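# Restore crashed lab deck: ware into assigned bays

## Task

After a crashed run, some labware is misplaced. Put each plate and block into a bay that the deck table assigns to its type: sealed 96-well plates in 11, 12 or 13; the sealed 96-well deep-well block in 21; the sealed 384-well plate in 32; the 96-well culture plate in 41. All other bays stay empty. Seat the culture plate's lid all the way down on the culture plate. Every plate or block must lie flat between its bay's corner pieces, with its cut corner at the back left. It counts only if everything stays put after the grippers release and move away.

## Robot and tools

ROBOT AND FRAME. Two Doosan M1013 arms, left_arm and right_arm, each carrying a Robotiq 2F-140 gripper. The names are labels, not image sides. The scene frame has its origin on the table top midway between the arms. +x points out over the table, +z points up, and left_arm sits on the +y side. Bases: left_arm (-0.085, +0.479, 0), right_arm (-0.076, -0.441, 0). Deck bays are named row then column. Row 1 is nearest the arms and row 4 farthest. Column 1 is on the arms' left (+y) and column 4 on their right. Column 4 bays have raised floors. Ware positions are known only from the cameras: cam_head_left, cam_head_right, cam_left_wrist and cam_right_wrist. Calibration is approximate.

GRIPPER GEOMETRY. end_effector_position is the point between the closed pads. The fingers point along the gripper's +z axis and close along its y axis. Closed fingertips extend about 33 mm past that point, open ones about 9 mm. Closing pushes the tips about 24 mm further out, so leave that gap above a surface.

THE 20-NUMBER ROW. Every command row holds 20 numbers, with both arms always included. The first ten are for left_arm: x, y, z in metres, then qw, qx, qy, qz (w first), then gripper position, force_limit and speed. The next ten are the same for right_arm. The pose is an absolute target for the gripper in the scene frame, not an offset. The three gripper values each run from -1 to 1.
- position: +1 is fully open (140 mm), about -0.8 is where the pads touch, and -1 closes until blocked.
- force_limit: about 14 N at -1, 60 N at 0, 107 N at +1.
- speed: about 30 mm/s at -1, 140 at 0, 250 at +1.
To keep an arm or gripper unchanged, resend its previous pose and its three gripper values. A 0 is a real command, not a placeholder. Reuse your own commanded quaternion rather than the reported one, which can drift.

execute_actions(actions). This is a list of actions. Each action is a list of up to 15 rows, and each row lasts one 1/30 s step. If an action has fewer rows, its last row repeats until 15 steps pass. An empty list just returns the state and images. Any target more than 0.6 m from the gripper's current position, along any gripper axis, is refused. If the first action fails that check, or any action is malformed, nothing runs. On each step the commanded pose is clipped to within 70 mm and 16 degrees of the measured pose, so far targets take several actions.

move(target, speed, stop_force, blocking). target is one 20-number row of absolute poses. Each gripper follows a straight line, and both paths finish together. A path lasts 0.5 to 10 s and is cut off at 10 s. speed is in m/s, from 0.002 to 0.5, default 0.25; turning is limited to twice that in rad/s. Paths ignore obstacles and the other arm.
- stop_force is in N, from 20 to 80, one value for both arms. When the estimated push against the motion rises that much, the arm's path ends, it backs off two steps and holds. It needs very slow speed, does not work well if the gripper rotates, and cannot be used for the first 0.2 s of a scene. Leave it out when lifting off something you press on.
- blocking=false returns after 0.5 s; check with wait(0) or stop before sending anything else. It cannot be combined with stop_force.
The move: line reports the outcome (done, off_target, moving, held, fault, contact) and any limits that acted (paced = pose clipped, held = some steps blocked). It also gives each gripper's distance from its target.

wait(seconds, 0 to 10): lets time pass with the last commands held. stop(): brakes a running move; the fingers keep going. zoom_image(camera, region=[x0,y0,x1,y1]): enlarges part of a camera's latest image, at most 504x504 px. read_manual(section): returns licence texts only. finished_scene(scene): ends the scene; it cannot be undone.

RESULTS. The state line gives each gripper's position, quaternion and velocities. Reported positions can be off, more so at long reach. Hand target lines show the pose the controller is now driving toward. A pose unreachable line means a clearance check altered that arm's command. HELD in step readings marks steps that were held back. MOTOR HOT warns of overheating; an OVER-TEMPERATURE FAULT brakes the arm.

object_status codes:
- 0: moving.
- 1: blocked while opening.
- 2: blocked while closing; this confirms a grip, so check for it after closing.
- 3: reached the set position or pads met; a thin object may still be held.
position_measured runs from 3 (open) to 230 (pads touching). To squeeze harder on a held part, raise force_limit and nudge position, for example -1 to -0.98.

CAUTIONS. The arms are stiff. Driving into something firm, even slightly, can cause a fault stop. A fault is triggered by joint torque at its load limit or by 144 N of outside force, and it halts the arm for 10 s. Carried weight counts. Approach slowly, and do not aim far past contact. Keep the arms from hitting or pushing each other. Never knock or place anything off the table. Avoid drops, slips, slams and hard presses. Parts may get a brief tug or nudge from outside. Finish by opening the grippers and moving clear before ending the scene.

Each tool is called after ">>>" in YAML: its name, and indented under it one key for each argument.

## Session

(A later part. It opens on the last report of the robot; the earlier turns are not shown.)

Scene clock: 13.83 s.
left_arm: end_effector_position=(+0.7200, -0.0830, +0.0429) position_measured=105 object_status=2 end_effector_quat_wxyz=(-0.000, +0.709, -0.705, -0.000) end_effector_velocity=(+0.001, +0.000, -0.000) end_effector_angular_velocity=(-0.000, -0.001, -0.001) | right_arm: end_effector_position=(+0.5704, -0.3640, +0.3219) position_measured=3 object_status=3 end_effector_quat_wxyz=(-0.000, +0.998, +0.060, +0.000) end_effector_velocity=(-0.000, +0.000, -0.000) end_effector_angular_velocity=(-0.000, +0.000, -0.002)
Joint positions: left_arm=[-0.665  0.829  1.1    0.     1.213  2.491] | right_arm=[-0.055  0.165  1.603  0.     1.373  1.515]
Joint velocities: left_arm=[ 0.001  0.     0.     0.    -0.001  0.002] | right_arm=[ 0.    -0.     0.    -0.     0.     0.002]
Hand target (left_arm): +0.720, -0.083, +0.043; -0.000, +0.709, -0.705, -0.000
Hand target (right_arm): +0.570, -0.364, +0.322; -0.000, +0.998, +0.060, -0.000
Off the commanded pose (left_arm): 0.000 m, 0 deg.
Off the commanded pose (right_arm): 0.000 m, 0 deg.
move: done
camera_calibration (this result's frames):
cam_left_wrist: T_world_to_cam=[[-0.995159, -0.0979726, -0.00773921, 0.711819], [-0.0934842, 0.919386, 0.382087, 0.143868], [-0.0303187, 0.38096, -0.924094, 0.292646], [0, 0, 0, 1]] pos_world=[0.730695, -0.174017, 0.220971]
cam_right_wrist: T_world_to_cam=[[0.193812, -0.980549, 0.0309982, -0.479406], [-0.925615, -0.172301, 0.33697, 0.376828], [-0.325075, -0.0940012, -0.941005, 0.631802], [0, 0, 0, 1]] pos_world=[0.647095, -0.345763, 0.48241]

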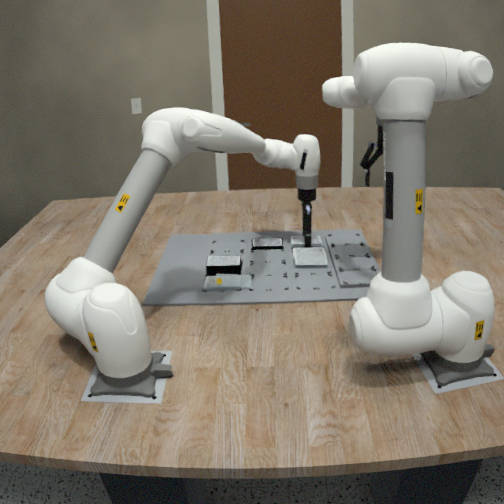

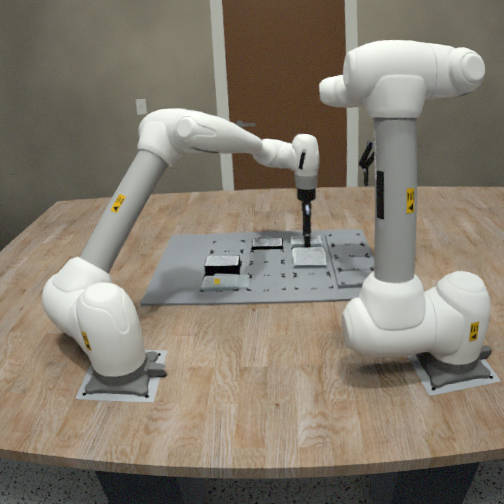

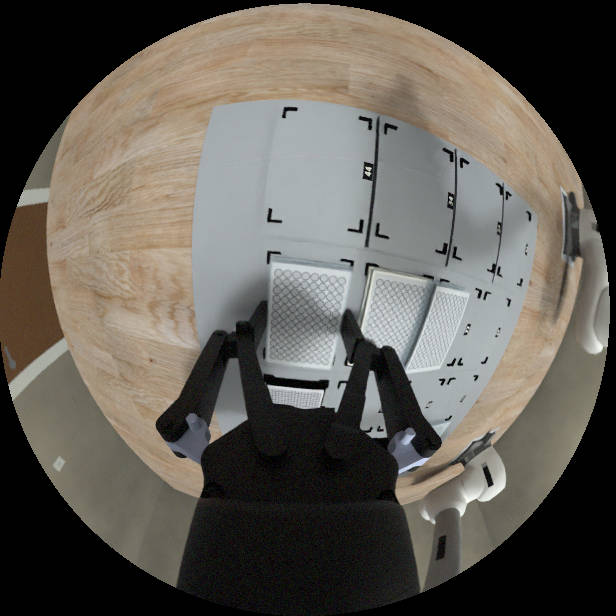

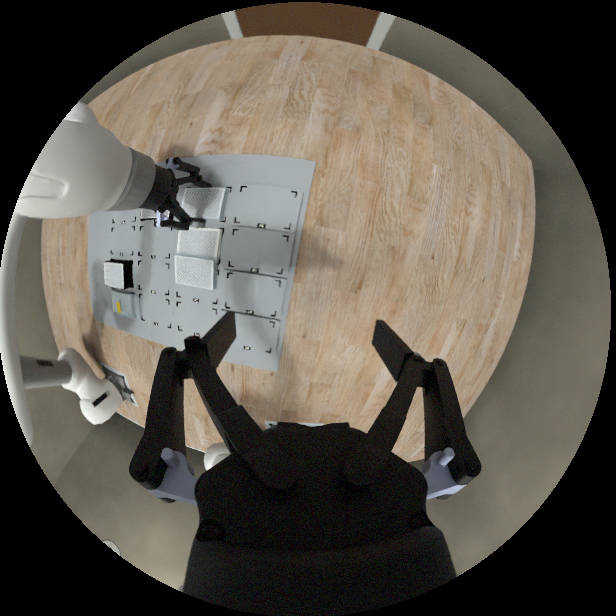

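>>> move:
  target: [0.721,-0.0845,0.041,0,0.709,-0.7052,0,-1,-0.3,-0.5,0.5704,-0.364,0.3219,0,0.998,0.06,0,1,0,0]
  speed: 0.01

>>> move:
  target: [0.721,-0.0845,0.033,0,0.709,-0.7052,0,-1,-0.3,-0.5,0.5704,-0.364,0.3219,0,0.998,0.06,0,1,0,0]
  speed: 0.006
  stop_force: 20

>>> zoom_image:
  camera: "cam_left_wrist"
  region: [220, 210, 400, 390]

Scene clock: 15.10 s.
left_arm: end_effector_position=(+0.7210, -0.0845, +0.0410) position_measured=105 object_status=2 end_effector_quat_wxyz=(-0.000, +0.709, -0.705, +0.000) end_effector_velocity=(+0.000, +0.001, -0.001) end_effector_angular_velocity=(+0.000, +0.000, +0.001) | right_arm: end_effector_position=(+0.5704, -0.3640, +0.3219) position_measured=3 object_status=3 end_effector_quat_wxyz=(-0.000, +0.998, +0.060, +0.000) end_effector_velocity=(+0.000, -0.000, -0.000) end_effector_angular_velocity=(-0.000, -0.000, -0.001)
Joint positions: left_arm=[-0.666  0.833  1.096  0.     1.213  2.491] | right_arm=[-0.055  0.165  1.603  0.     1.373  1.515]
Joint velocities: left_arm=[ 0.001  0.     0.001  0.    -0.    -0.001] | right_arm=[-0.001  0.    -0.    -0.    -0.     0.001]
Hand target (left_arm): +0.721, -0.084, +0.041; +0.000, +0.709, -0.705, -0.000
Hand target (right_arm): +0.570, -0.364, +0.322; -0.000, +0.998, +0.060, -0.000
Off the commanded pose (left_arm): 0.000 m, 0 deg.
Off the commanded pose (right_arm): 0.000 m, 0 deg.
move: done
camera_calibration (this result's frames):
cam_left_wrist: T_world_to_cam=[[-0.995163, -0.0979261, -0.0078143, 0.712723], [-0.0934719, 0.919414, 0.382023, 0.146072], [-0.0302254, 0.380905, -0.92412, 0.291417], [0, 0, 0, 1]] pos_world=[0.731738, -0.175509, 0.219071]
cam_right_wrist: T_world_to_cam=[[0.193812, -0.980549, 0.0309982, -0.479406], [-0.925615, -0.172301, 0.33697, 0.376828], [-0.325075, -0.0940013, -0.941005, 0.631802], [0, 0, 0, 1]] pos_world=[0.647095, -0.345763, 0.48241]

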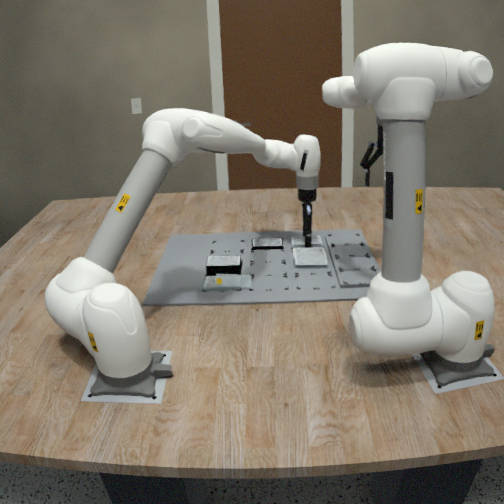

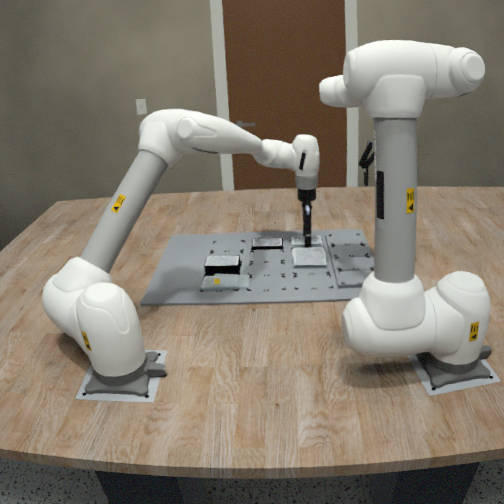

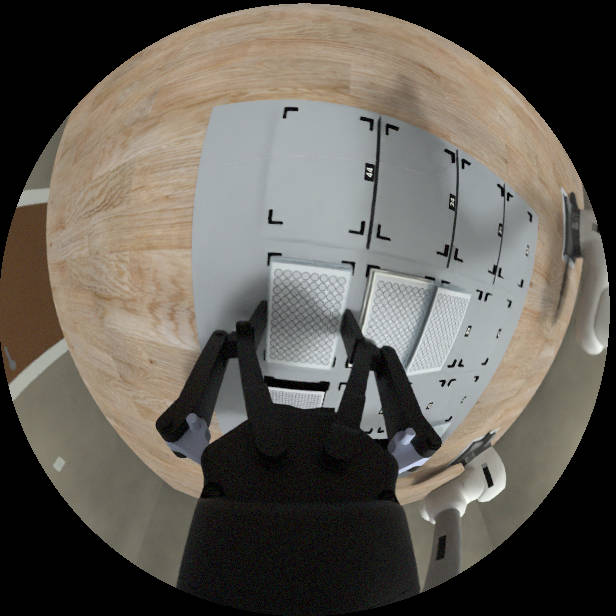

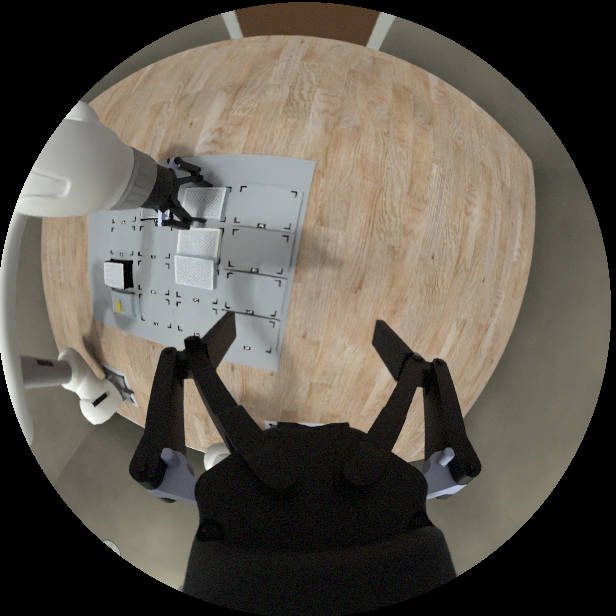

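Scene clock: 15.90 s.
left_arm: end_effector_position=(+0.7210, -0.0845, +0.0382) position_measured=105 object_status=2 end_effector_quat_wxyz=(-0.000, +0.709, -0.705, +0.000) end_effector_velocity=(+0.000, +0.000, -0.000) end_effector_angular_velocity=(+0.002, +0.001, -0.001) | right_arm: end_effector_position=(+0.5704, -0.3640, +0.3219) position_measured=3 object_status=3 end_effector_quat_wxyz=(-0.000, +0.998, +0.060, +0.000) end_effector_velocity=(-0.000, +0.000, -0.000) end_effector_angular_velocity=(+0.000, +0.000, +0.000)
Joint positions: left_arm=[-0.666  0.835  1.098  0.     1.209  2.491] | right_arm=[-0.055  0.165  1.603  0.     1.373  1.515]
Joint velocities: left_arm=[-0.     0.001 -0.002  0.001  0.003 -0.   ] | right_arm=[ 0.  0. -0.  0.  0. -0.]
Hand target (left_arm): +0.721, -0.085, +0.038; -0.000, +0.709, -0.705, +0.000
Hand target (right_arm): +0.570, -0.364, +0.322; -0.000, +0.998, +0.060, -0.000
Off the commanded pose (left_arm): 0.005 m, 0 deg.
Off the commanded pose (right_arm): 0.000 m, 0 deg.
move: contact (left_arm)
camera_calibration (this result's frames):
cam_left_wrist: T_world_to_cam=[[-0.995165, -0.0979001, -0.00789138, 0.712686], [-0.0934794, 0.91944, 0.381957, 0.147214], [-0.0301379, 0.380848, -0.924146, 0.288767], [0, 0, 0, 1]] pos_world=[0.731704, -0.175558, 0.216258]
cam_right_wrist: T_world_to_cam=[[0.193812, -0.980549, 0.0309981, -0.479406], [-0.925615, -0.172301, 0.33697, 0.376828], [-0.325075, -0.0940012, -0.941005, 0.631802], [0, 0, 0, 1]] pos_world=[0.647095, -0.345763, 0.48241]

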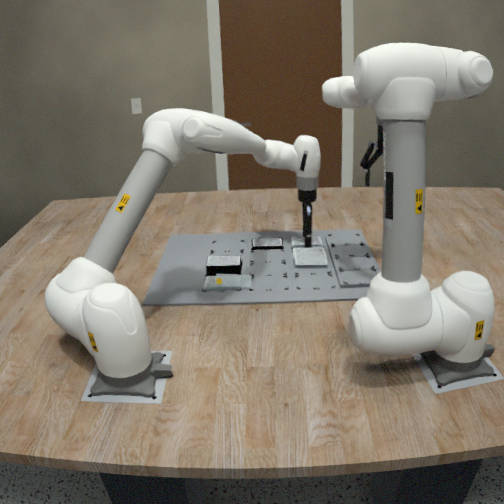

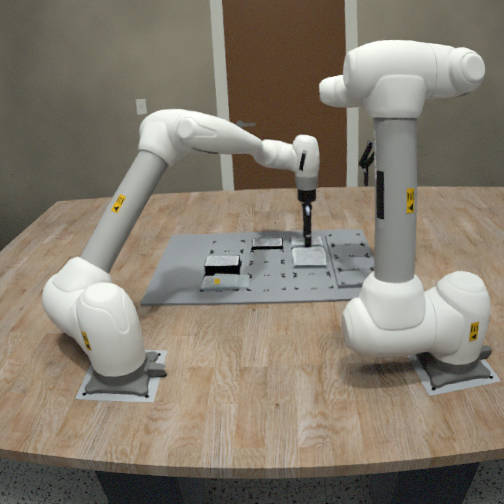

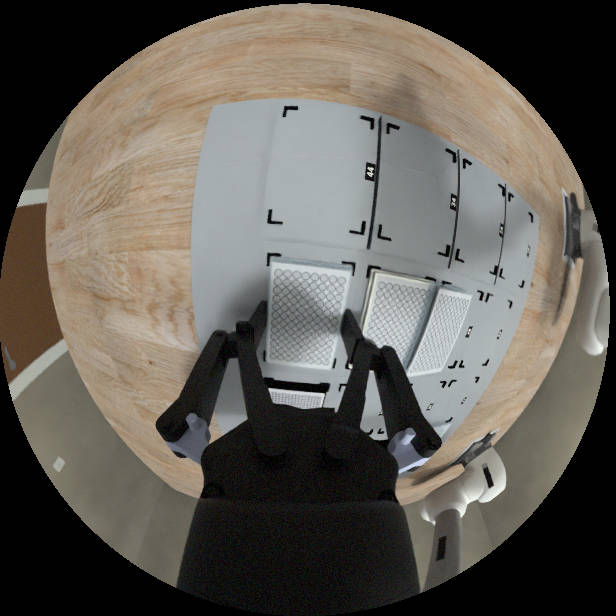

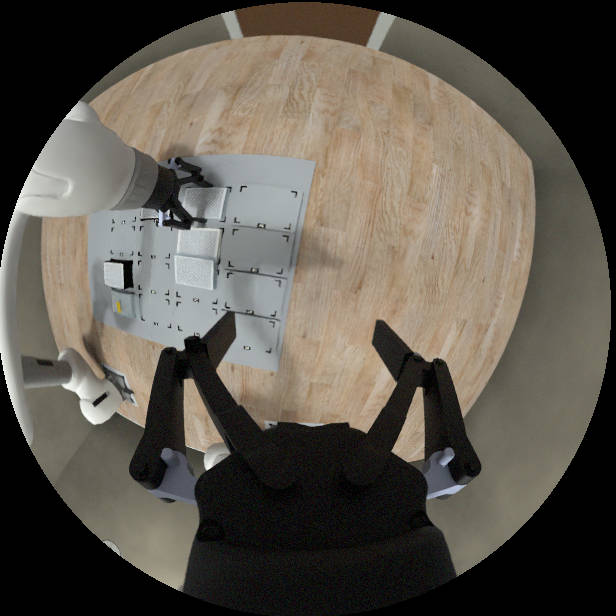

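Region (220, 210, 400, 390) of cam_left_wrist's 616x616 image, scaled by 2.800, with more detail than that image has.

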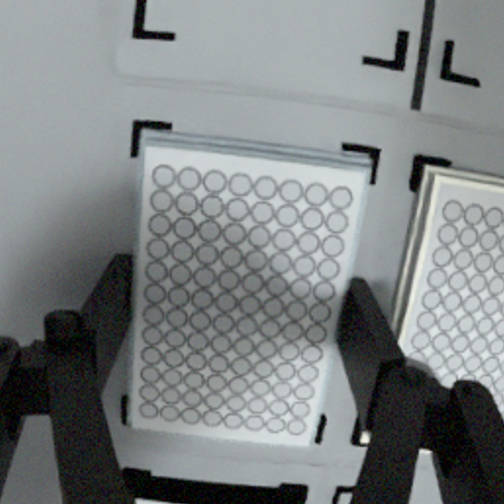

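>>> move:
  target: [0.721,-0.0848,0.0405,0,0.7133,-0.7009,0,-1,-0.3,-0.5,0.5704,-0.364,0.3219,0,0.998,0.06,0,1,0,0]
  speed: 0.01

>>> move:
  target: [0.721,-0.0848,0.033,0,0.7133,-0.7009,0,-1,-0.3,-0.5,0.5704,-0.364,0.3219,0,0.998,0.06,0,1,0,0]
  speed: 0.006
  stop_force: 20

>>> zoom_image:
  camera: "cam_left_wrist"
  region: [220, 210, 400, 390]

Scene clock: 17.20 s.
left_arm: end_effector_position=(+0.7210, -0.0848, +0.0405) position_measured=105 object_status=2 end_effector_quat_wxyz=(-0.000, +0.713, -0.701, -0.000) end_effector_velocity=(+0.000, +0.000, +0.001) end_effector_angular_velocity=(-0.000, -0.001, +0.001) | right_arm: end_effector_position=(+0.5704, -0.3640, +0.3219) position_measured=3 object_status=3 end_effector_quat_wxyz=(-0.000, +0.998, +0.060, +0.000) end_effector_velocity=(+0.000, +0.000, -0.000) end_effector_angular_velocity=(+0.000, -0.000, -0.001)
Joint positions: left_arm=[-0.666  0.834  1.095  0.     1.212  2.478] | right_arm=[-0.055  0.165  1.603  0.     1.373  1.515]
Joint velocities: left_arm=[ 0.    -0.001  0.     0.001 -0.    -0.001] | right_arm=[ 0.  0. -0.  0. -0.  0.]
Hand target (left_arm): +0.721, -0.085, +0.041; +0.000, +0.713, -0.701, -0.000
Hand target (right_arm): +0.570, -0.364, +0.322; -0.000, +0.998, +0.060, -0.000
Off the commanded pose (left_arm): 0.000 m, 0 deg.
Off the commanded pose (right_arm): 0.000 m, 0 deg.
move: done
camera_calibration (this result's frames):
cam_left_wrist: T_world_to_cam=[[-0.993897, -0.11004, -0.00779716, 0.710749], [-0.104657, 0.918202, 0.382038, 0.154519], [-0.0348801, 0.380522, -0.924114, 0.294371], [0, 0, 0, 1]] pos_world=[0.73285, -0.175683, 0.218542]
cam_right_wrist: T_world_to_cam=[[0.193812, -0.980549, 0.0309981, -0.479406], [-0.925615, -0.172301, 0.33697, 0.376828], [-0.325075, -0.0940012, -0.941005, 0.631802], [0, 0, 0, 1]] pos_world=[0.647095, -0.345763, 0.48241]

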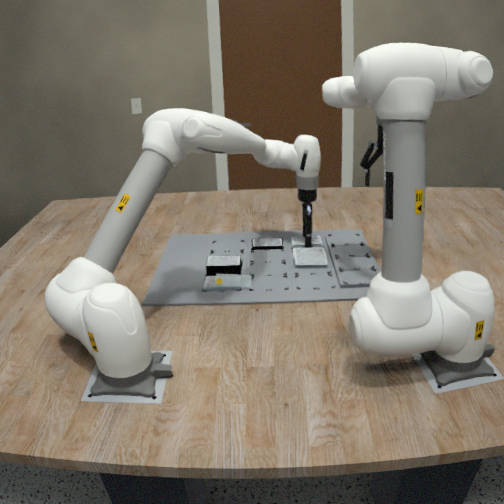

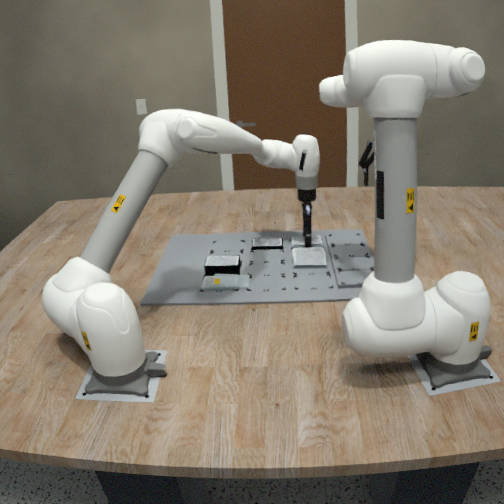

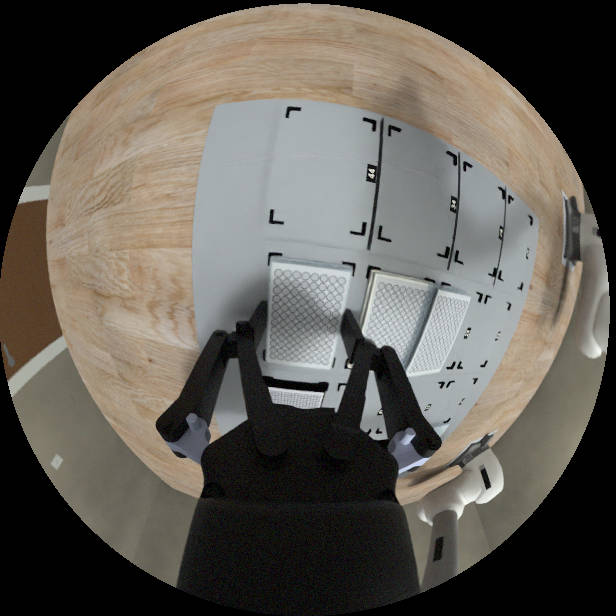

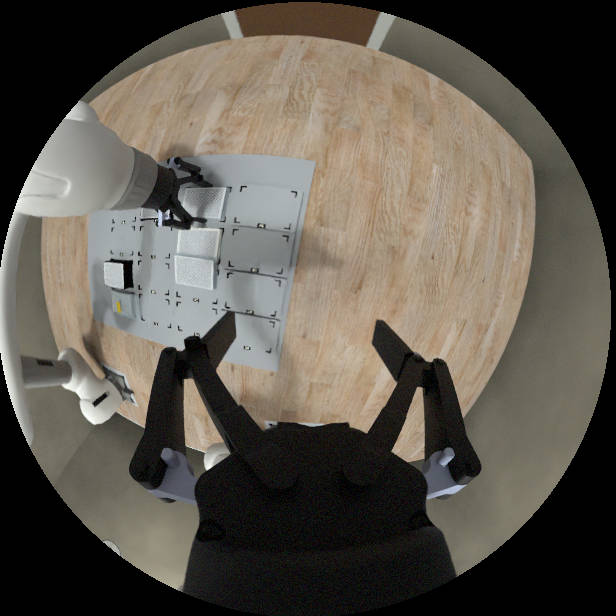

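Scene clock: 17.93 s.
left_arm: end_effector_position=(+0.7210, -0.0848, +0.0382) position_measured=105 object_status=2 end_effector_quat_wxyz=(-0.000, +0.713, -0.701, +0.000) end_effector_velocity=(-0.000, -0.001, +0.002) end_effector_angular_velocity=(-0.002, +0.000, -0.001) | right_arm: end_effector_position=(+0.5704, -0.3640, +0.3219) position_measured=3 object_status=3 end_effector_quat_wxyz=(-0.000, +0.998, +0.060, +0.000) end_effector_velocity=(-0.000, +0.000, -0.000) end_effector_angular_velocity=(-0.000, +0.001, -0.000)
Joint positions: left_arm=[-0.666  0.835  1.097  0.     1.209  2.478] | right_arm=[-0.055  0.165  1.603  0.     1.373  1.515]
Joint velocities: left_arm=[-0.001 -0.001 -0.002 -0.002  0.002  0.001] | right_arm=[ 0.    -0.     0.    -0.     0.001  0.   ]
Hand target (left_arm): +0.721, -0.085, +0.038; -0.000, +0.713, -0.701, +0.000
Hand target (right_arm): +0.570, -0.364, +0.322; -0.000, +0.998, +0.060, -0.000
Off the commanded pose (left_arm): 0.005 m, 0 deg.
Off the commanded pose (right_arm): 0.000 m, 0 deg.
move: contact (left_arm)
camera_calibration (this result's frames):
cam_left_wrist: T_world_to_cam=[[-0.993896, -0.110028, -0.00797462, 0.710753], [-0.104719, 0.918259, 0.381882, 0.155495], [-0.0346951, 0.380387, -0.924177, 0.292106], [0, 0, 0, 1]] pos_world=[0.732833, -0.175695, 0.216245]
cam_right_wrist: T_world_to_cam=[[0.193812, -0.980549, 0.0309982, -0.479406], [-0.925615, -0.172301, 0.33697, 0.376828], [-0.325075, -0.0940012, -0.941005, 0.631802], [0, 0, 0, 1]] pos_world=[0.647095, -0.345763, 0.48241]

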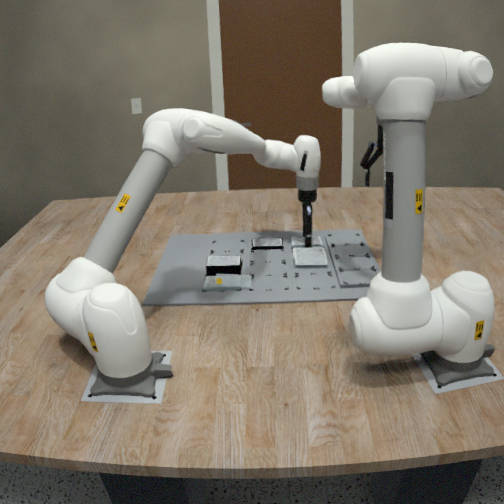

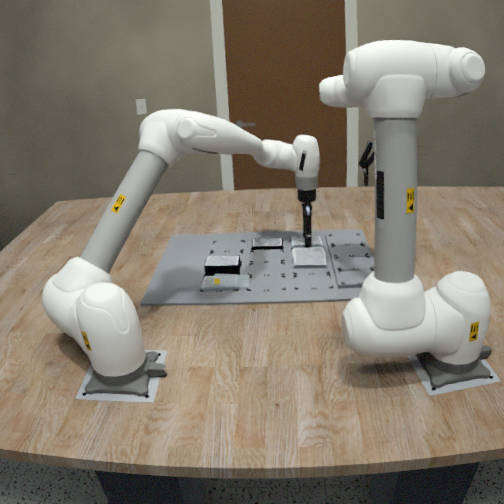

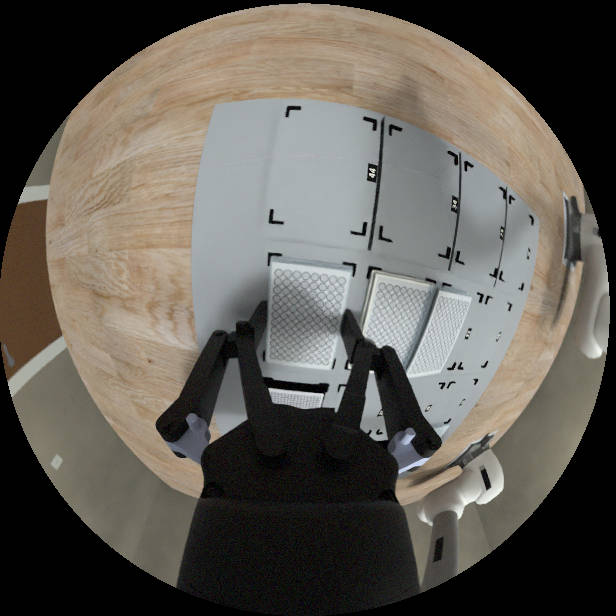

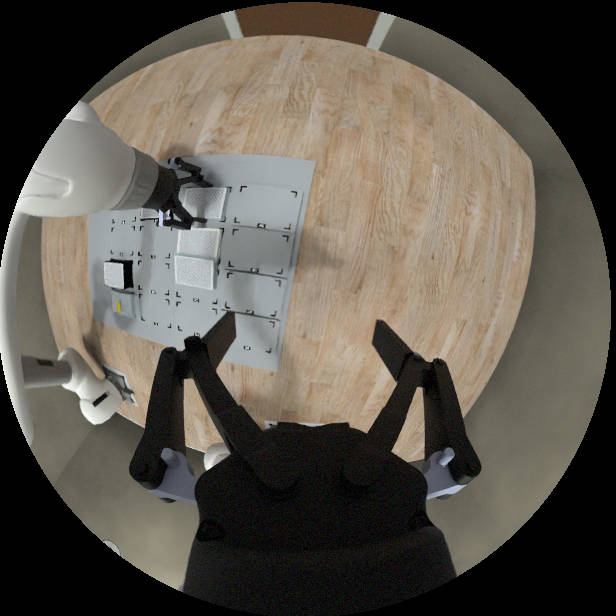

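Region (220, 210, 400, 390) of cam_left_wrist's 616x616 image, scaled by 2.800, with more detail than that image has.

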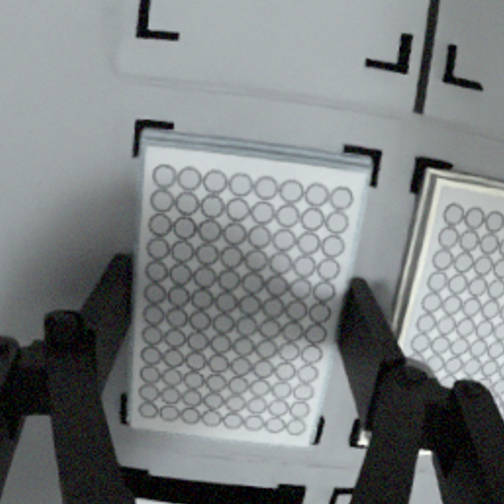

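>>> move:
  target: [0.721,-0.0848,0.0385,0,0.7133,-0.7009,0,0.3,-0.3,-0.5,0.5704,-0.364,0.3219,0,0.998,0.06,0,1,0,0]
  speed: 0.01

>>> move:
  target: [0.721,-0.0848,0.07,0,0.7133,-0.7009,0,0.3,-0.3,-0.5,0.5704,-0.364,0.3219,0,0.998,0.06,0,1,0,0]
  speed: 0.05

>>> move:
  target: [0.67,0.008,0.12,0,0.7133,-0.7009,0,0.3,-0.3,-0.5,0.5704,-0.364,0.3219,0,0.998,0.06,0,1,0,0]
  speed: 0.15

>>> zoom_image:
  camera: "cam_left_wrist"
  region: [200, 130, 440, 330]

Scene clock: 19.00 s.
left_arm: end_effector_position=(+0.7210, -0.0848, +0.0385) position_measured=91 object_status=3 end_effector_quat_wxyz=(-0.000, +0.713, -0.701, -0.000) end_effector_velocity=(-0.001, -0.000, +0.000) end_effector_angular_velocity=(+0.001, +0.001, +0.000) | right_arm: end_effector_position=(+0.5704, -0.3640, +0.3219) position_measured=3 object_status=3 end_effector_quat_wxyz=(-0.000, +0.998, +0.060, -0.000) end_effector_velocity=(-0.000, -0.000, +0.000) end_effector_angular_velocity=(+0.000, +0.000, +0.000)
Joint positions: left_arm=[-0.666  0.835  1.097  0.     1.21   2.478] | right_arm=[-0.055  0.165  1.603  0.     1.373  1.515]
Joint velocities: left_arm=[-0.    -0.     0.    -0.     0.001 -0.001] | right_arm=[-0. -0.  0.  0.  0. -0.]
Hand target (left_arm): +0.721, -0.085, +0.039; -0.000, +0.713, -0.701, -0.000
Hand target (right_arm): +0.570, -0.364, +0.322; -0.000, +0.998, +0.060, -0.000
Off the commanded pose (left_arm): 0.000 m, 0 deg.
Off the commanded pose (right_arm): 0.000 m, 0 deg.
move: done
camera_calibration (this result's frames):
cam_left_wrist: T_world_to_cam=[[-0.993898, -0.110027, -0.00776986, 0.710715], [-0.104633, 0.918194, 0.382061, 0.155285], [-0.0349029, 0.380543, -0.924104, 0.292513], [0, 0, 0, 1]] pos_world=[0.732836, -0.175698, 0.216507]
cam_right_wrist: T_world_to_cam=[[0.193812, -0.980549, 0.0309983, -0.479406], [-0.925615, -0.172301, 0.33697, 0.376828], [-0.325075, -0.0940013, -0.941005, 0.631802], [0, 0, 0, 1]] pos_world=[0.647095, -0.345763, 0.48241]

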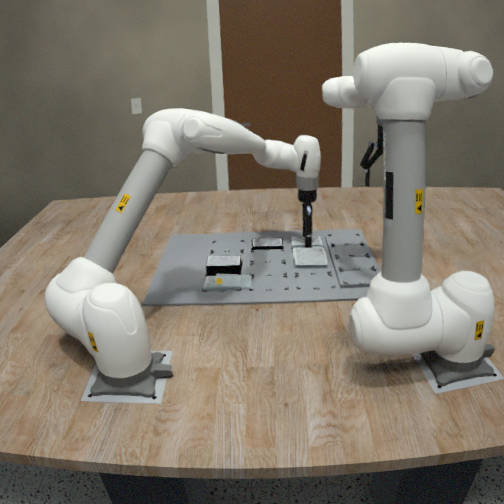

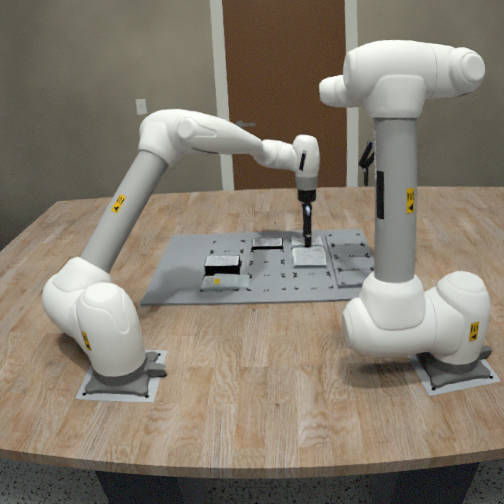

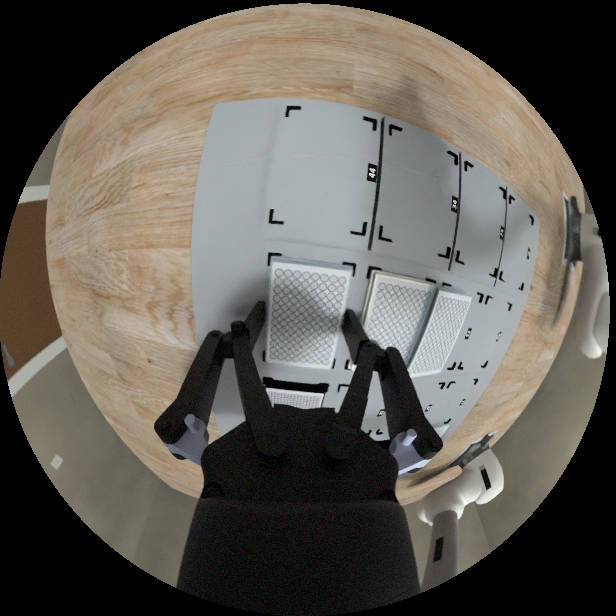

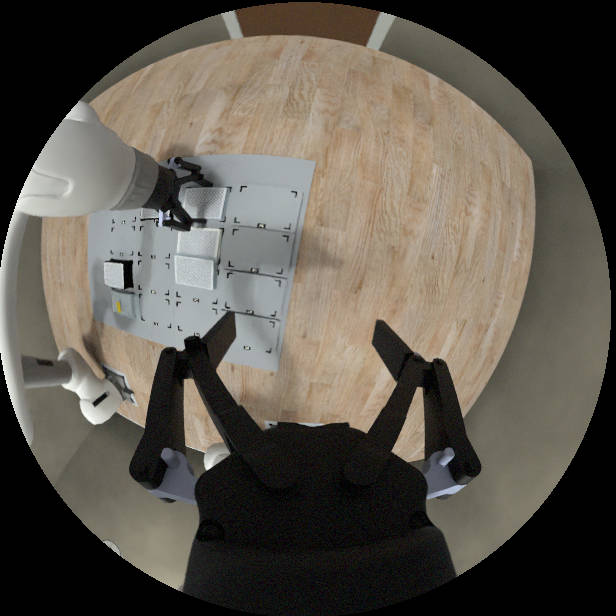

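Scene clock: 19.90 s.
left_arm: end_effector_position=(+0.7210, -0.0848, +0.0701) position_measured=91 object_status=3 end_effector_quat_wxyz=(-0.000, +0.713, -0.701, +0.000) end_effector_velocity=(+0.000, +0.001, +0.000) end_effector_angular_velocity=(+0.003, -0.001, -0.001) | right_arm: end_effector_position=(+0.5704, -0.3640, +0.3219) position_measured=3 object_status=3 end_effector_quat_wxyz=(-0.000, +0.998, +0.060, +0.000) end_effector_velocity=(-0.000, +0.000, +0.000) end_effector_angular_velocity=(-0.001, +0.000, +0.001)
Joint positions: left_arm=[-0.666  0.816  1.073  0.     1.253  2.478] | right_arm=[-0.055  0.165  1.603  0.     1.373  1.515]
Joint velocities: left_arm=[-0.    -0.     0.     0.003  0.    -0.   ] | right_arm=[ 0.001 -0.     0.    -0.001  0.    -0.001]
Hand target (left_arm): +0.721, -0.085, +0.070; +0.000, +0.713, -0.701, +0.000
Hand target (right_arm): +0.570, -0.364, +0.322; -0.000, +0.998, +0.060, -0.000
Off the commanded pose (left_arm): 0.000 m, 0 deg.
Off the commanded pose (right_arm): 0.000 m, 0 deg.
move: done
camera_calibration (this result's frames):
cam_left_wrist: T_world_to_cam=[[-0.993897, -0.110029, -0.00790016, 0.711007], [-0.104689, 0.918235, 0.381948, 0.143268], [-0.0347711, 0.380444, -0.92415, 0.321694], [0, 0, 0, 1]] pos_world=[0.732852, -0.175709, 0.248189]
cam_right_wrist: T_world_to_cam=[[0.193812, -0.980549, 0.0309981, -0.479406], [-0.925615, -0.172301, 0.33697, 0.376828], [-0.325075, -0.0940012, -0.941005, 0.631802], [0, 0, 0, 1]] pos_world=[0.647095, -0.345763, 0.48241]

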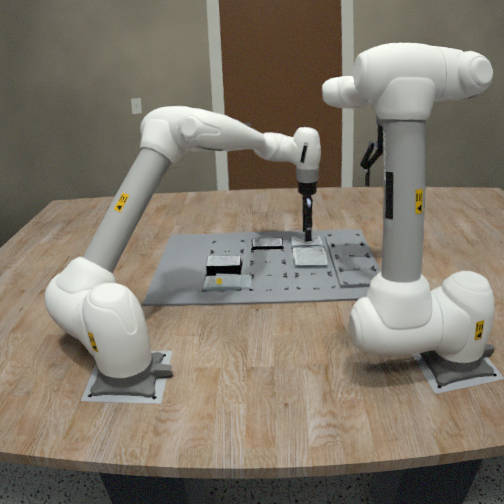

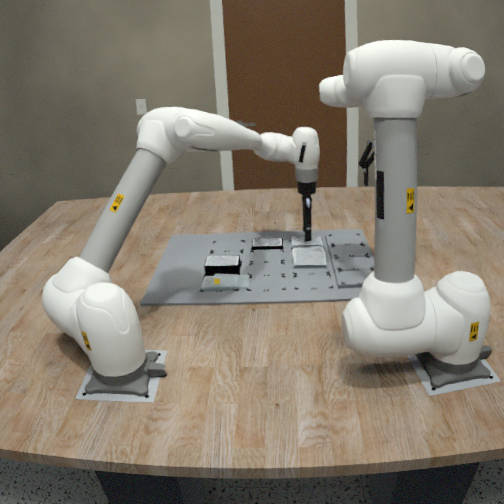

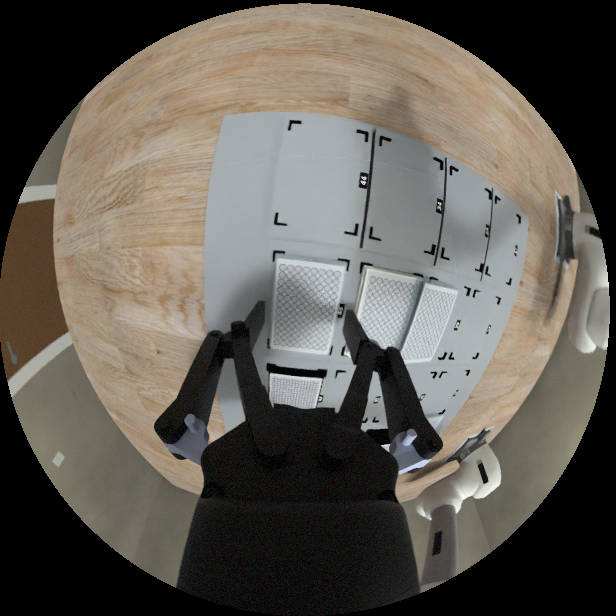

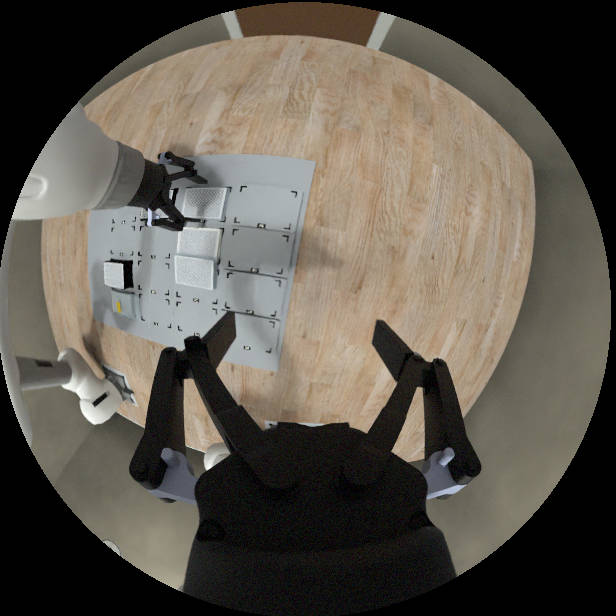

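Scene clock: 21.00 s.
left_arm: end_effector_position=(+0.6703, +0.0081, +0.1202) position_measured=91 object_status=3 end_effector_quat_wxyz=(-0.000, +0.713, -0.701, +0.000) end_effector_velocity=(-0.001, +0.001, -0.001) end_effector_angular_velocity=(+0.002, +0.002, -0.000) | right_arm: end_effector_position=(+0.5704, -0.3640, +0.3219) position_measured=3 object_status=3 end_effector_quat_wxyz=(-0.000, +0.998, +0.060, +0.000) end_effector_velocity=(+0.000, -0.000, -0.000) end_effector_angular_velocity=(-0.001, -0.000, -0.000)
Joint positions: left_arm=[-0.617  0.633  1.303  0.     1.205  2.527] | right_arm=[-0.055  0.165  1.603  0.     1.373  1.515]
Joint velocities: left_arm=[0.    0.    0.001 0.001 0.001 0.001] | right_arm=[-0.     0.    -0.    -0.001 -0.     0.   ]
Hand target (left_arm): +0.670, +0.008, +0.120; -0.000, +0.713, -0.701, +0.000
Hand target (right_arm): +0.570, -0.364, +0.322; -0.000, +0.998, +0.060, -0.000
Off the commanded pose (left_arm): 0.000 m, 0 deg.
Off the commanded pose (right_arm): 0.000 m, 0 deg.
move: done
camera_calibration (this result's frames):
cam_left_wrist: T_world_to_cam=[[-0.993884, -0.110145, -0.0079046, 0.671141], [-0.104797, 0.918221, 0.381952, 0.0336005], [-0.0348117, 0.380444, -0.924149, 0.3309], [0, 0, 0, 1]] pos_world=[0.682077, -0.0828189, 0.298272]
cam_right_wrist: T_world_to_cam=[[0.193812, -0.980549, 0.0309982, -0.479406], [-0.925615, -0.172301, 0.33697, 0.376828], [-0.325075, -0.0940013, -0.941005, 0.631802], [0, 0, 0, 1]] pos_world=[0.647095, -0.345763, 0.48241]

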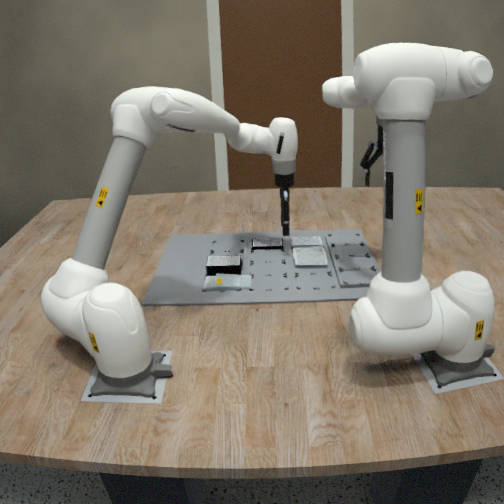

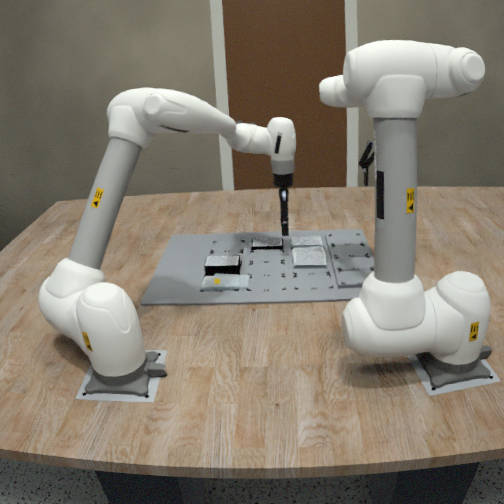

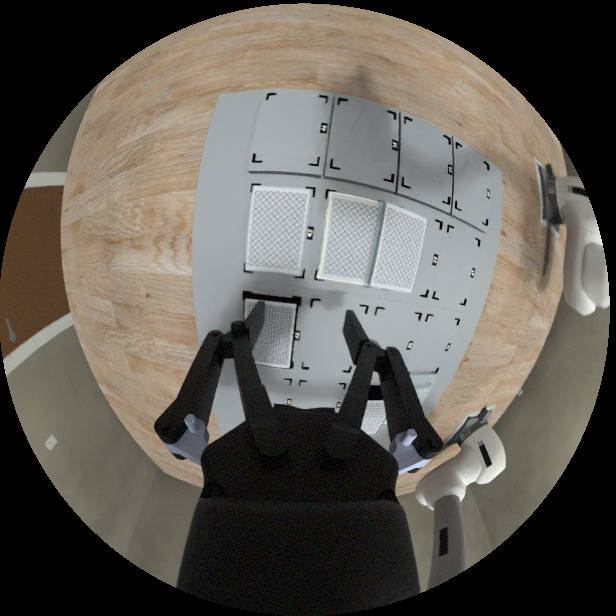

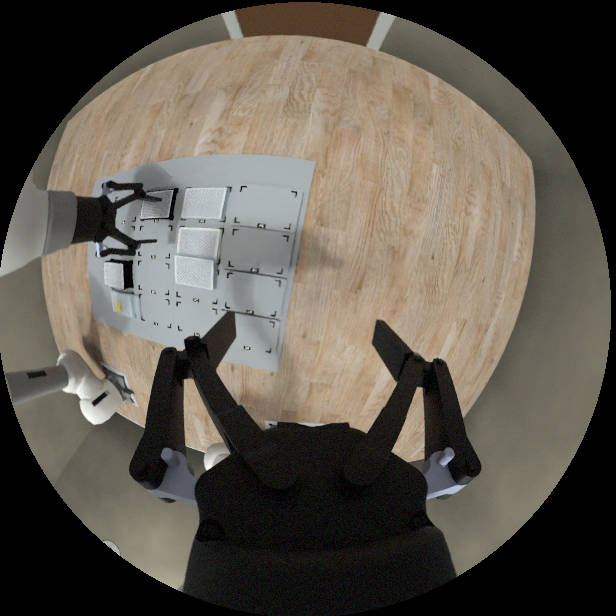

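Region (200, 130, 440, 330) of cam_left_wrist's 616x616 image, scaled by 2.100, with more detail than that image has.

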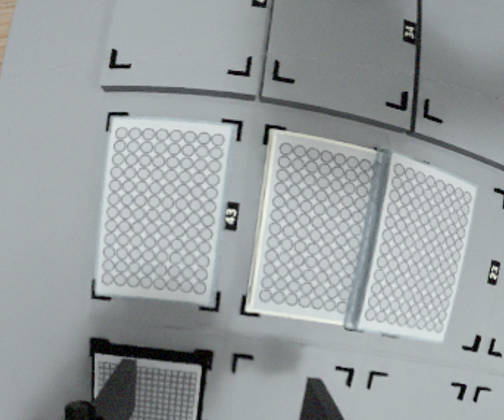

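>>> move:
  target: [0.53,0.008,0.12,0,0.7133,-0.7009,0,0.6,-0.3,-0.5,0.5704,-0.364,0.3219,0,0.998,0.06,0,1,0,0]
  speed: 0.2

>>> zoom_image:
  camera: "cam_left_wrist"
  region: [190, 130, 430, 330]

>>> zoom_image:
  camera: "cam_head_left"
  region: [190, 220, 390, 310]

Scene clock: 22.37 s.
left_arm: end_effector_position=(+0.5299, +0.0080, +0.1202) position_measured=53 object_status=3 end_effector_quat_wxyz=(+0.000, +0.713, -0.701, -0.000) end_effector_velocity=(+0.001, -0.000, +0.001) end_effector_angular_velocity=(-0.001, -0.001, +0.000) | right_arm: end_effector_position=(+0.5704, -0.3640, +0.3219) position_measured=3 object_status=3 end_effector_quat_wxyz=(-0.000, +0.998, +0.060, +0.000) end_effector_velocity=(-0.000, -0.000, -0.000) end_effector_angular_velocity=(-0.000, +0.000, +0.000)
Joint positions: left_arm=[-0.719  0.461  1.583 -0.     1.097  2.426] | right_arm=[-0.055  0.165  1.603  0.     1.373  1.515]
Joint velocities: left_arm=[ 0.    -0.    -0.001  0.    -0.    -0.   ] | right_arm=[-0.  0.  0. -0.  0. -0.]
Hand target (left_arm): +0.530, +0.008, +0.120; -0.000, +0.713, -0.701, -0.000
Hand target (right_arm): +0.570, -0.364, +0.322; -0.000, +0.998, +0.060, -0.000
Off the commanded pose (left_arm): 0.000 m, 0 deg.
Off the commanded pose (right_arm): 0.000 m, 0 deg.
move: done
camera_calibration (this result's frames):
cam_left_wrist: T_world_to_cam=[[-0.993876, -0.110243, -0.00759348, 0.53164], [-0.104771, 0.918236, 0.381924, 0.0189524], [-0.035132, 0.380381, -0.924162, 0.326168], [0, 0, 0, 1]] pos_world=[0.541828, -0.082861, 0.298231]
cam_right_wrist: T_world_to_cam=[[0.193812, -0.980549, 0.0309982, -0.479406], [-0.925615, -0.172301, 0.33697, 0.376828], [-0.325075, -0.0940013, -0.941005, 0.631802], [0, 0, 0, 1]] pos_world=[0.647095, -0.345763, 0.48241]

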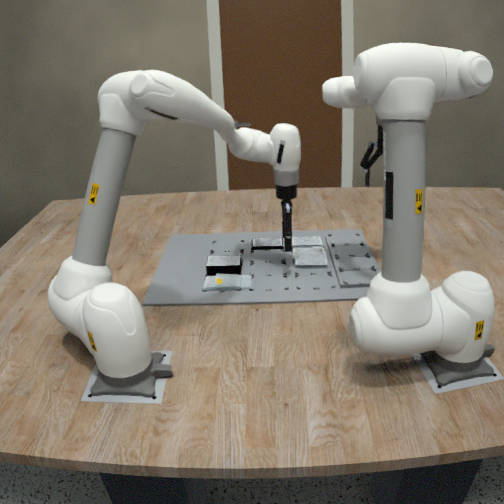

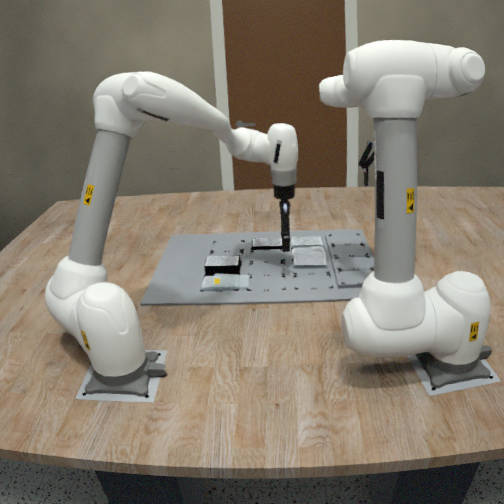

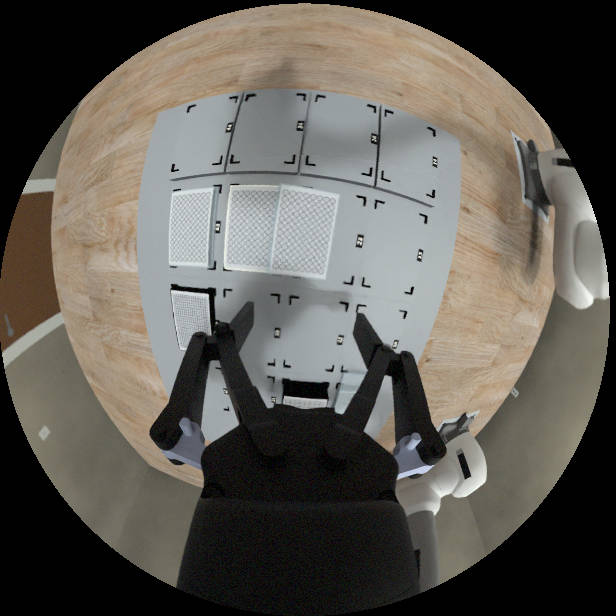

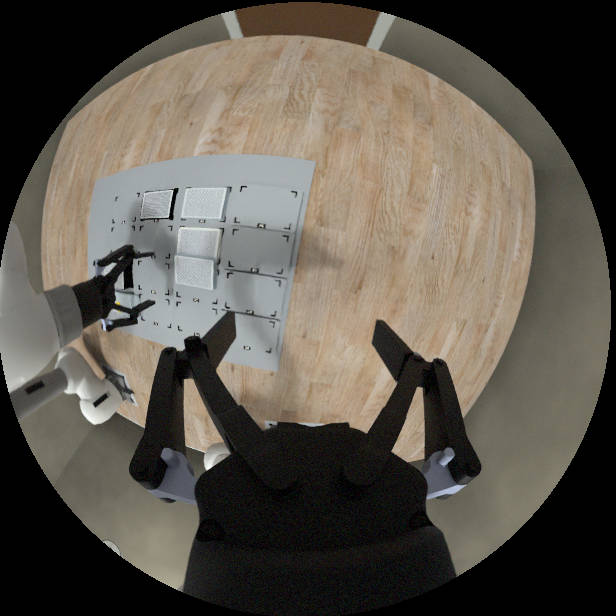

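Region (190, 130, 430, 330) of cam_left_wrist's 616x616 image, scaled by 2.100, with more detail than that image has.

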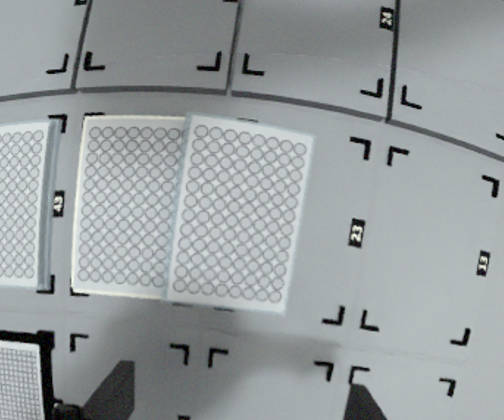

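Region (190, 220, 390, 310) of cam_head_left's 504x504 image, scaled by 2.520, with more detail than that image has; it fills the top 227 rows of this view, and the rest is white.

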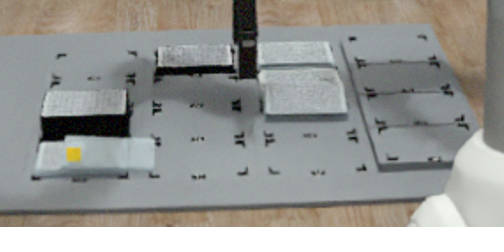

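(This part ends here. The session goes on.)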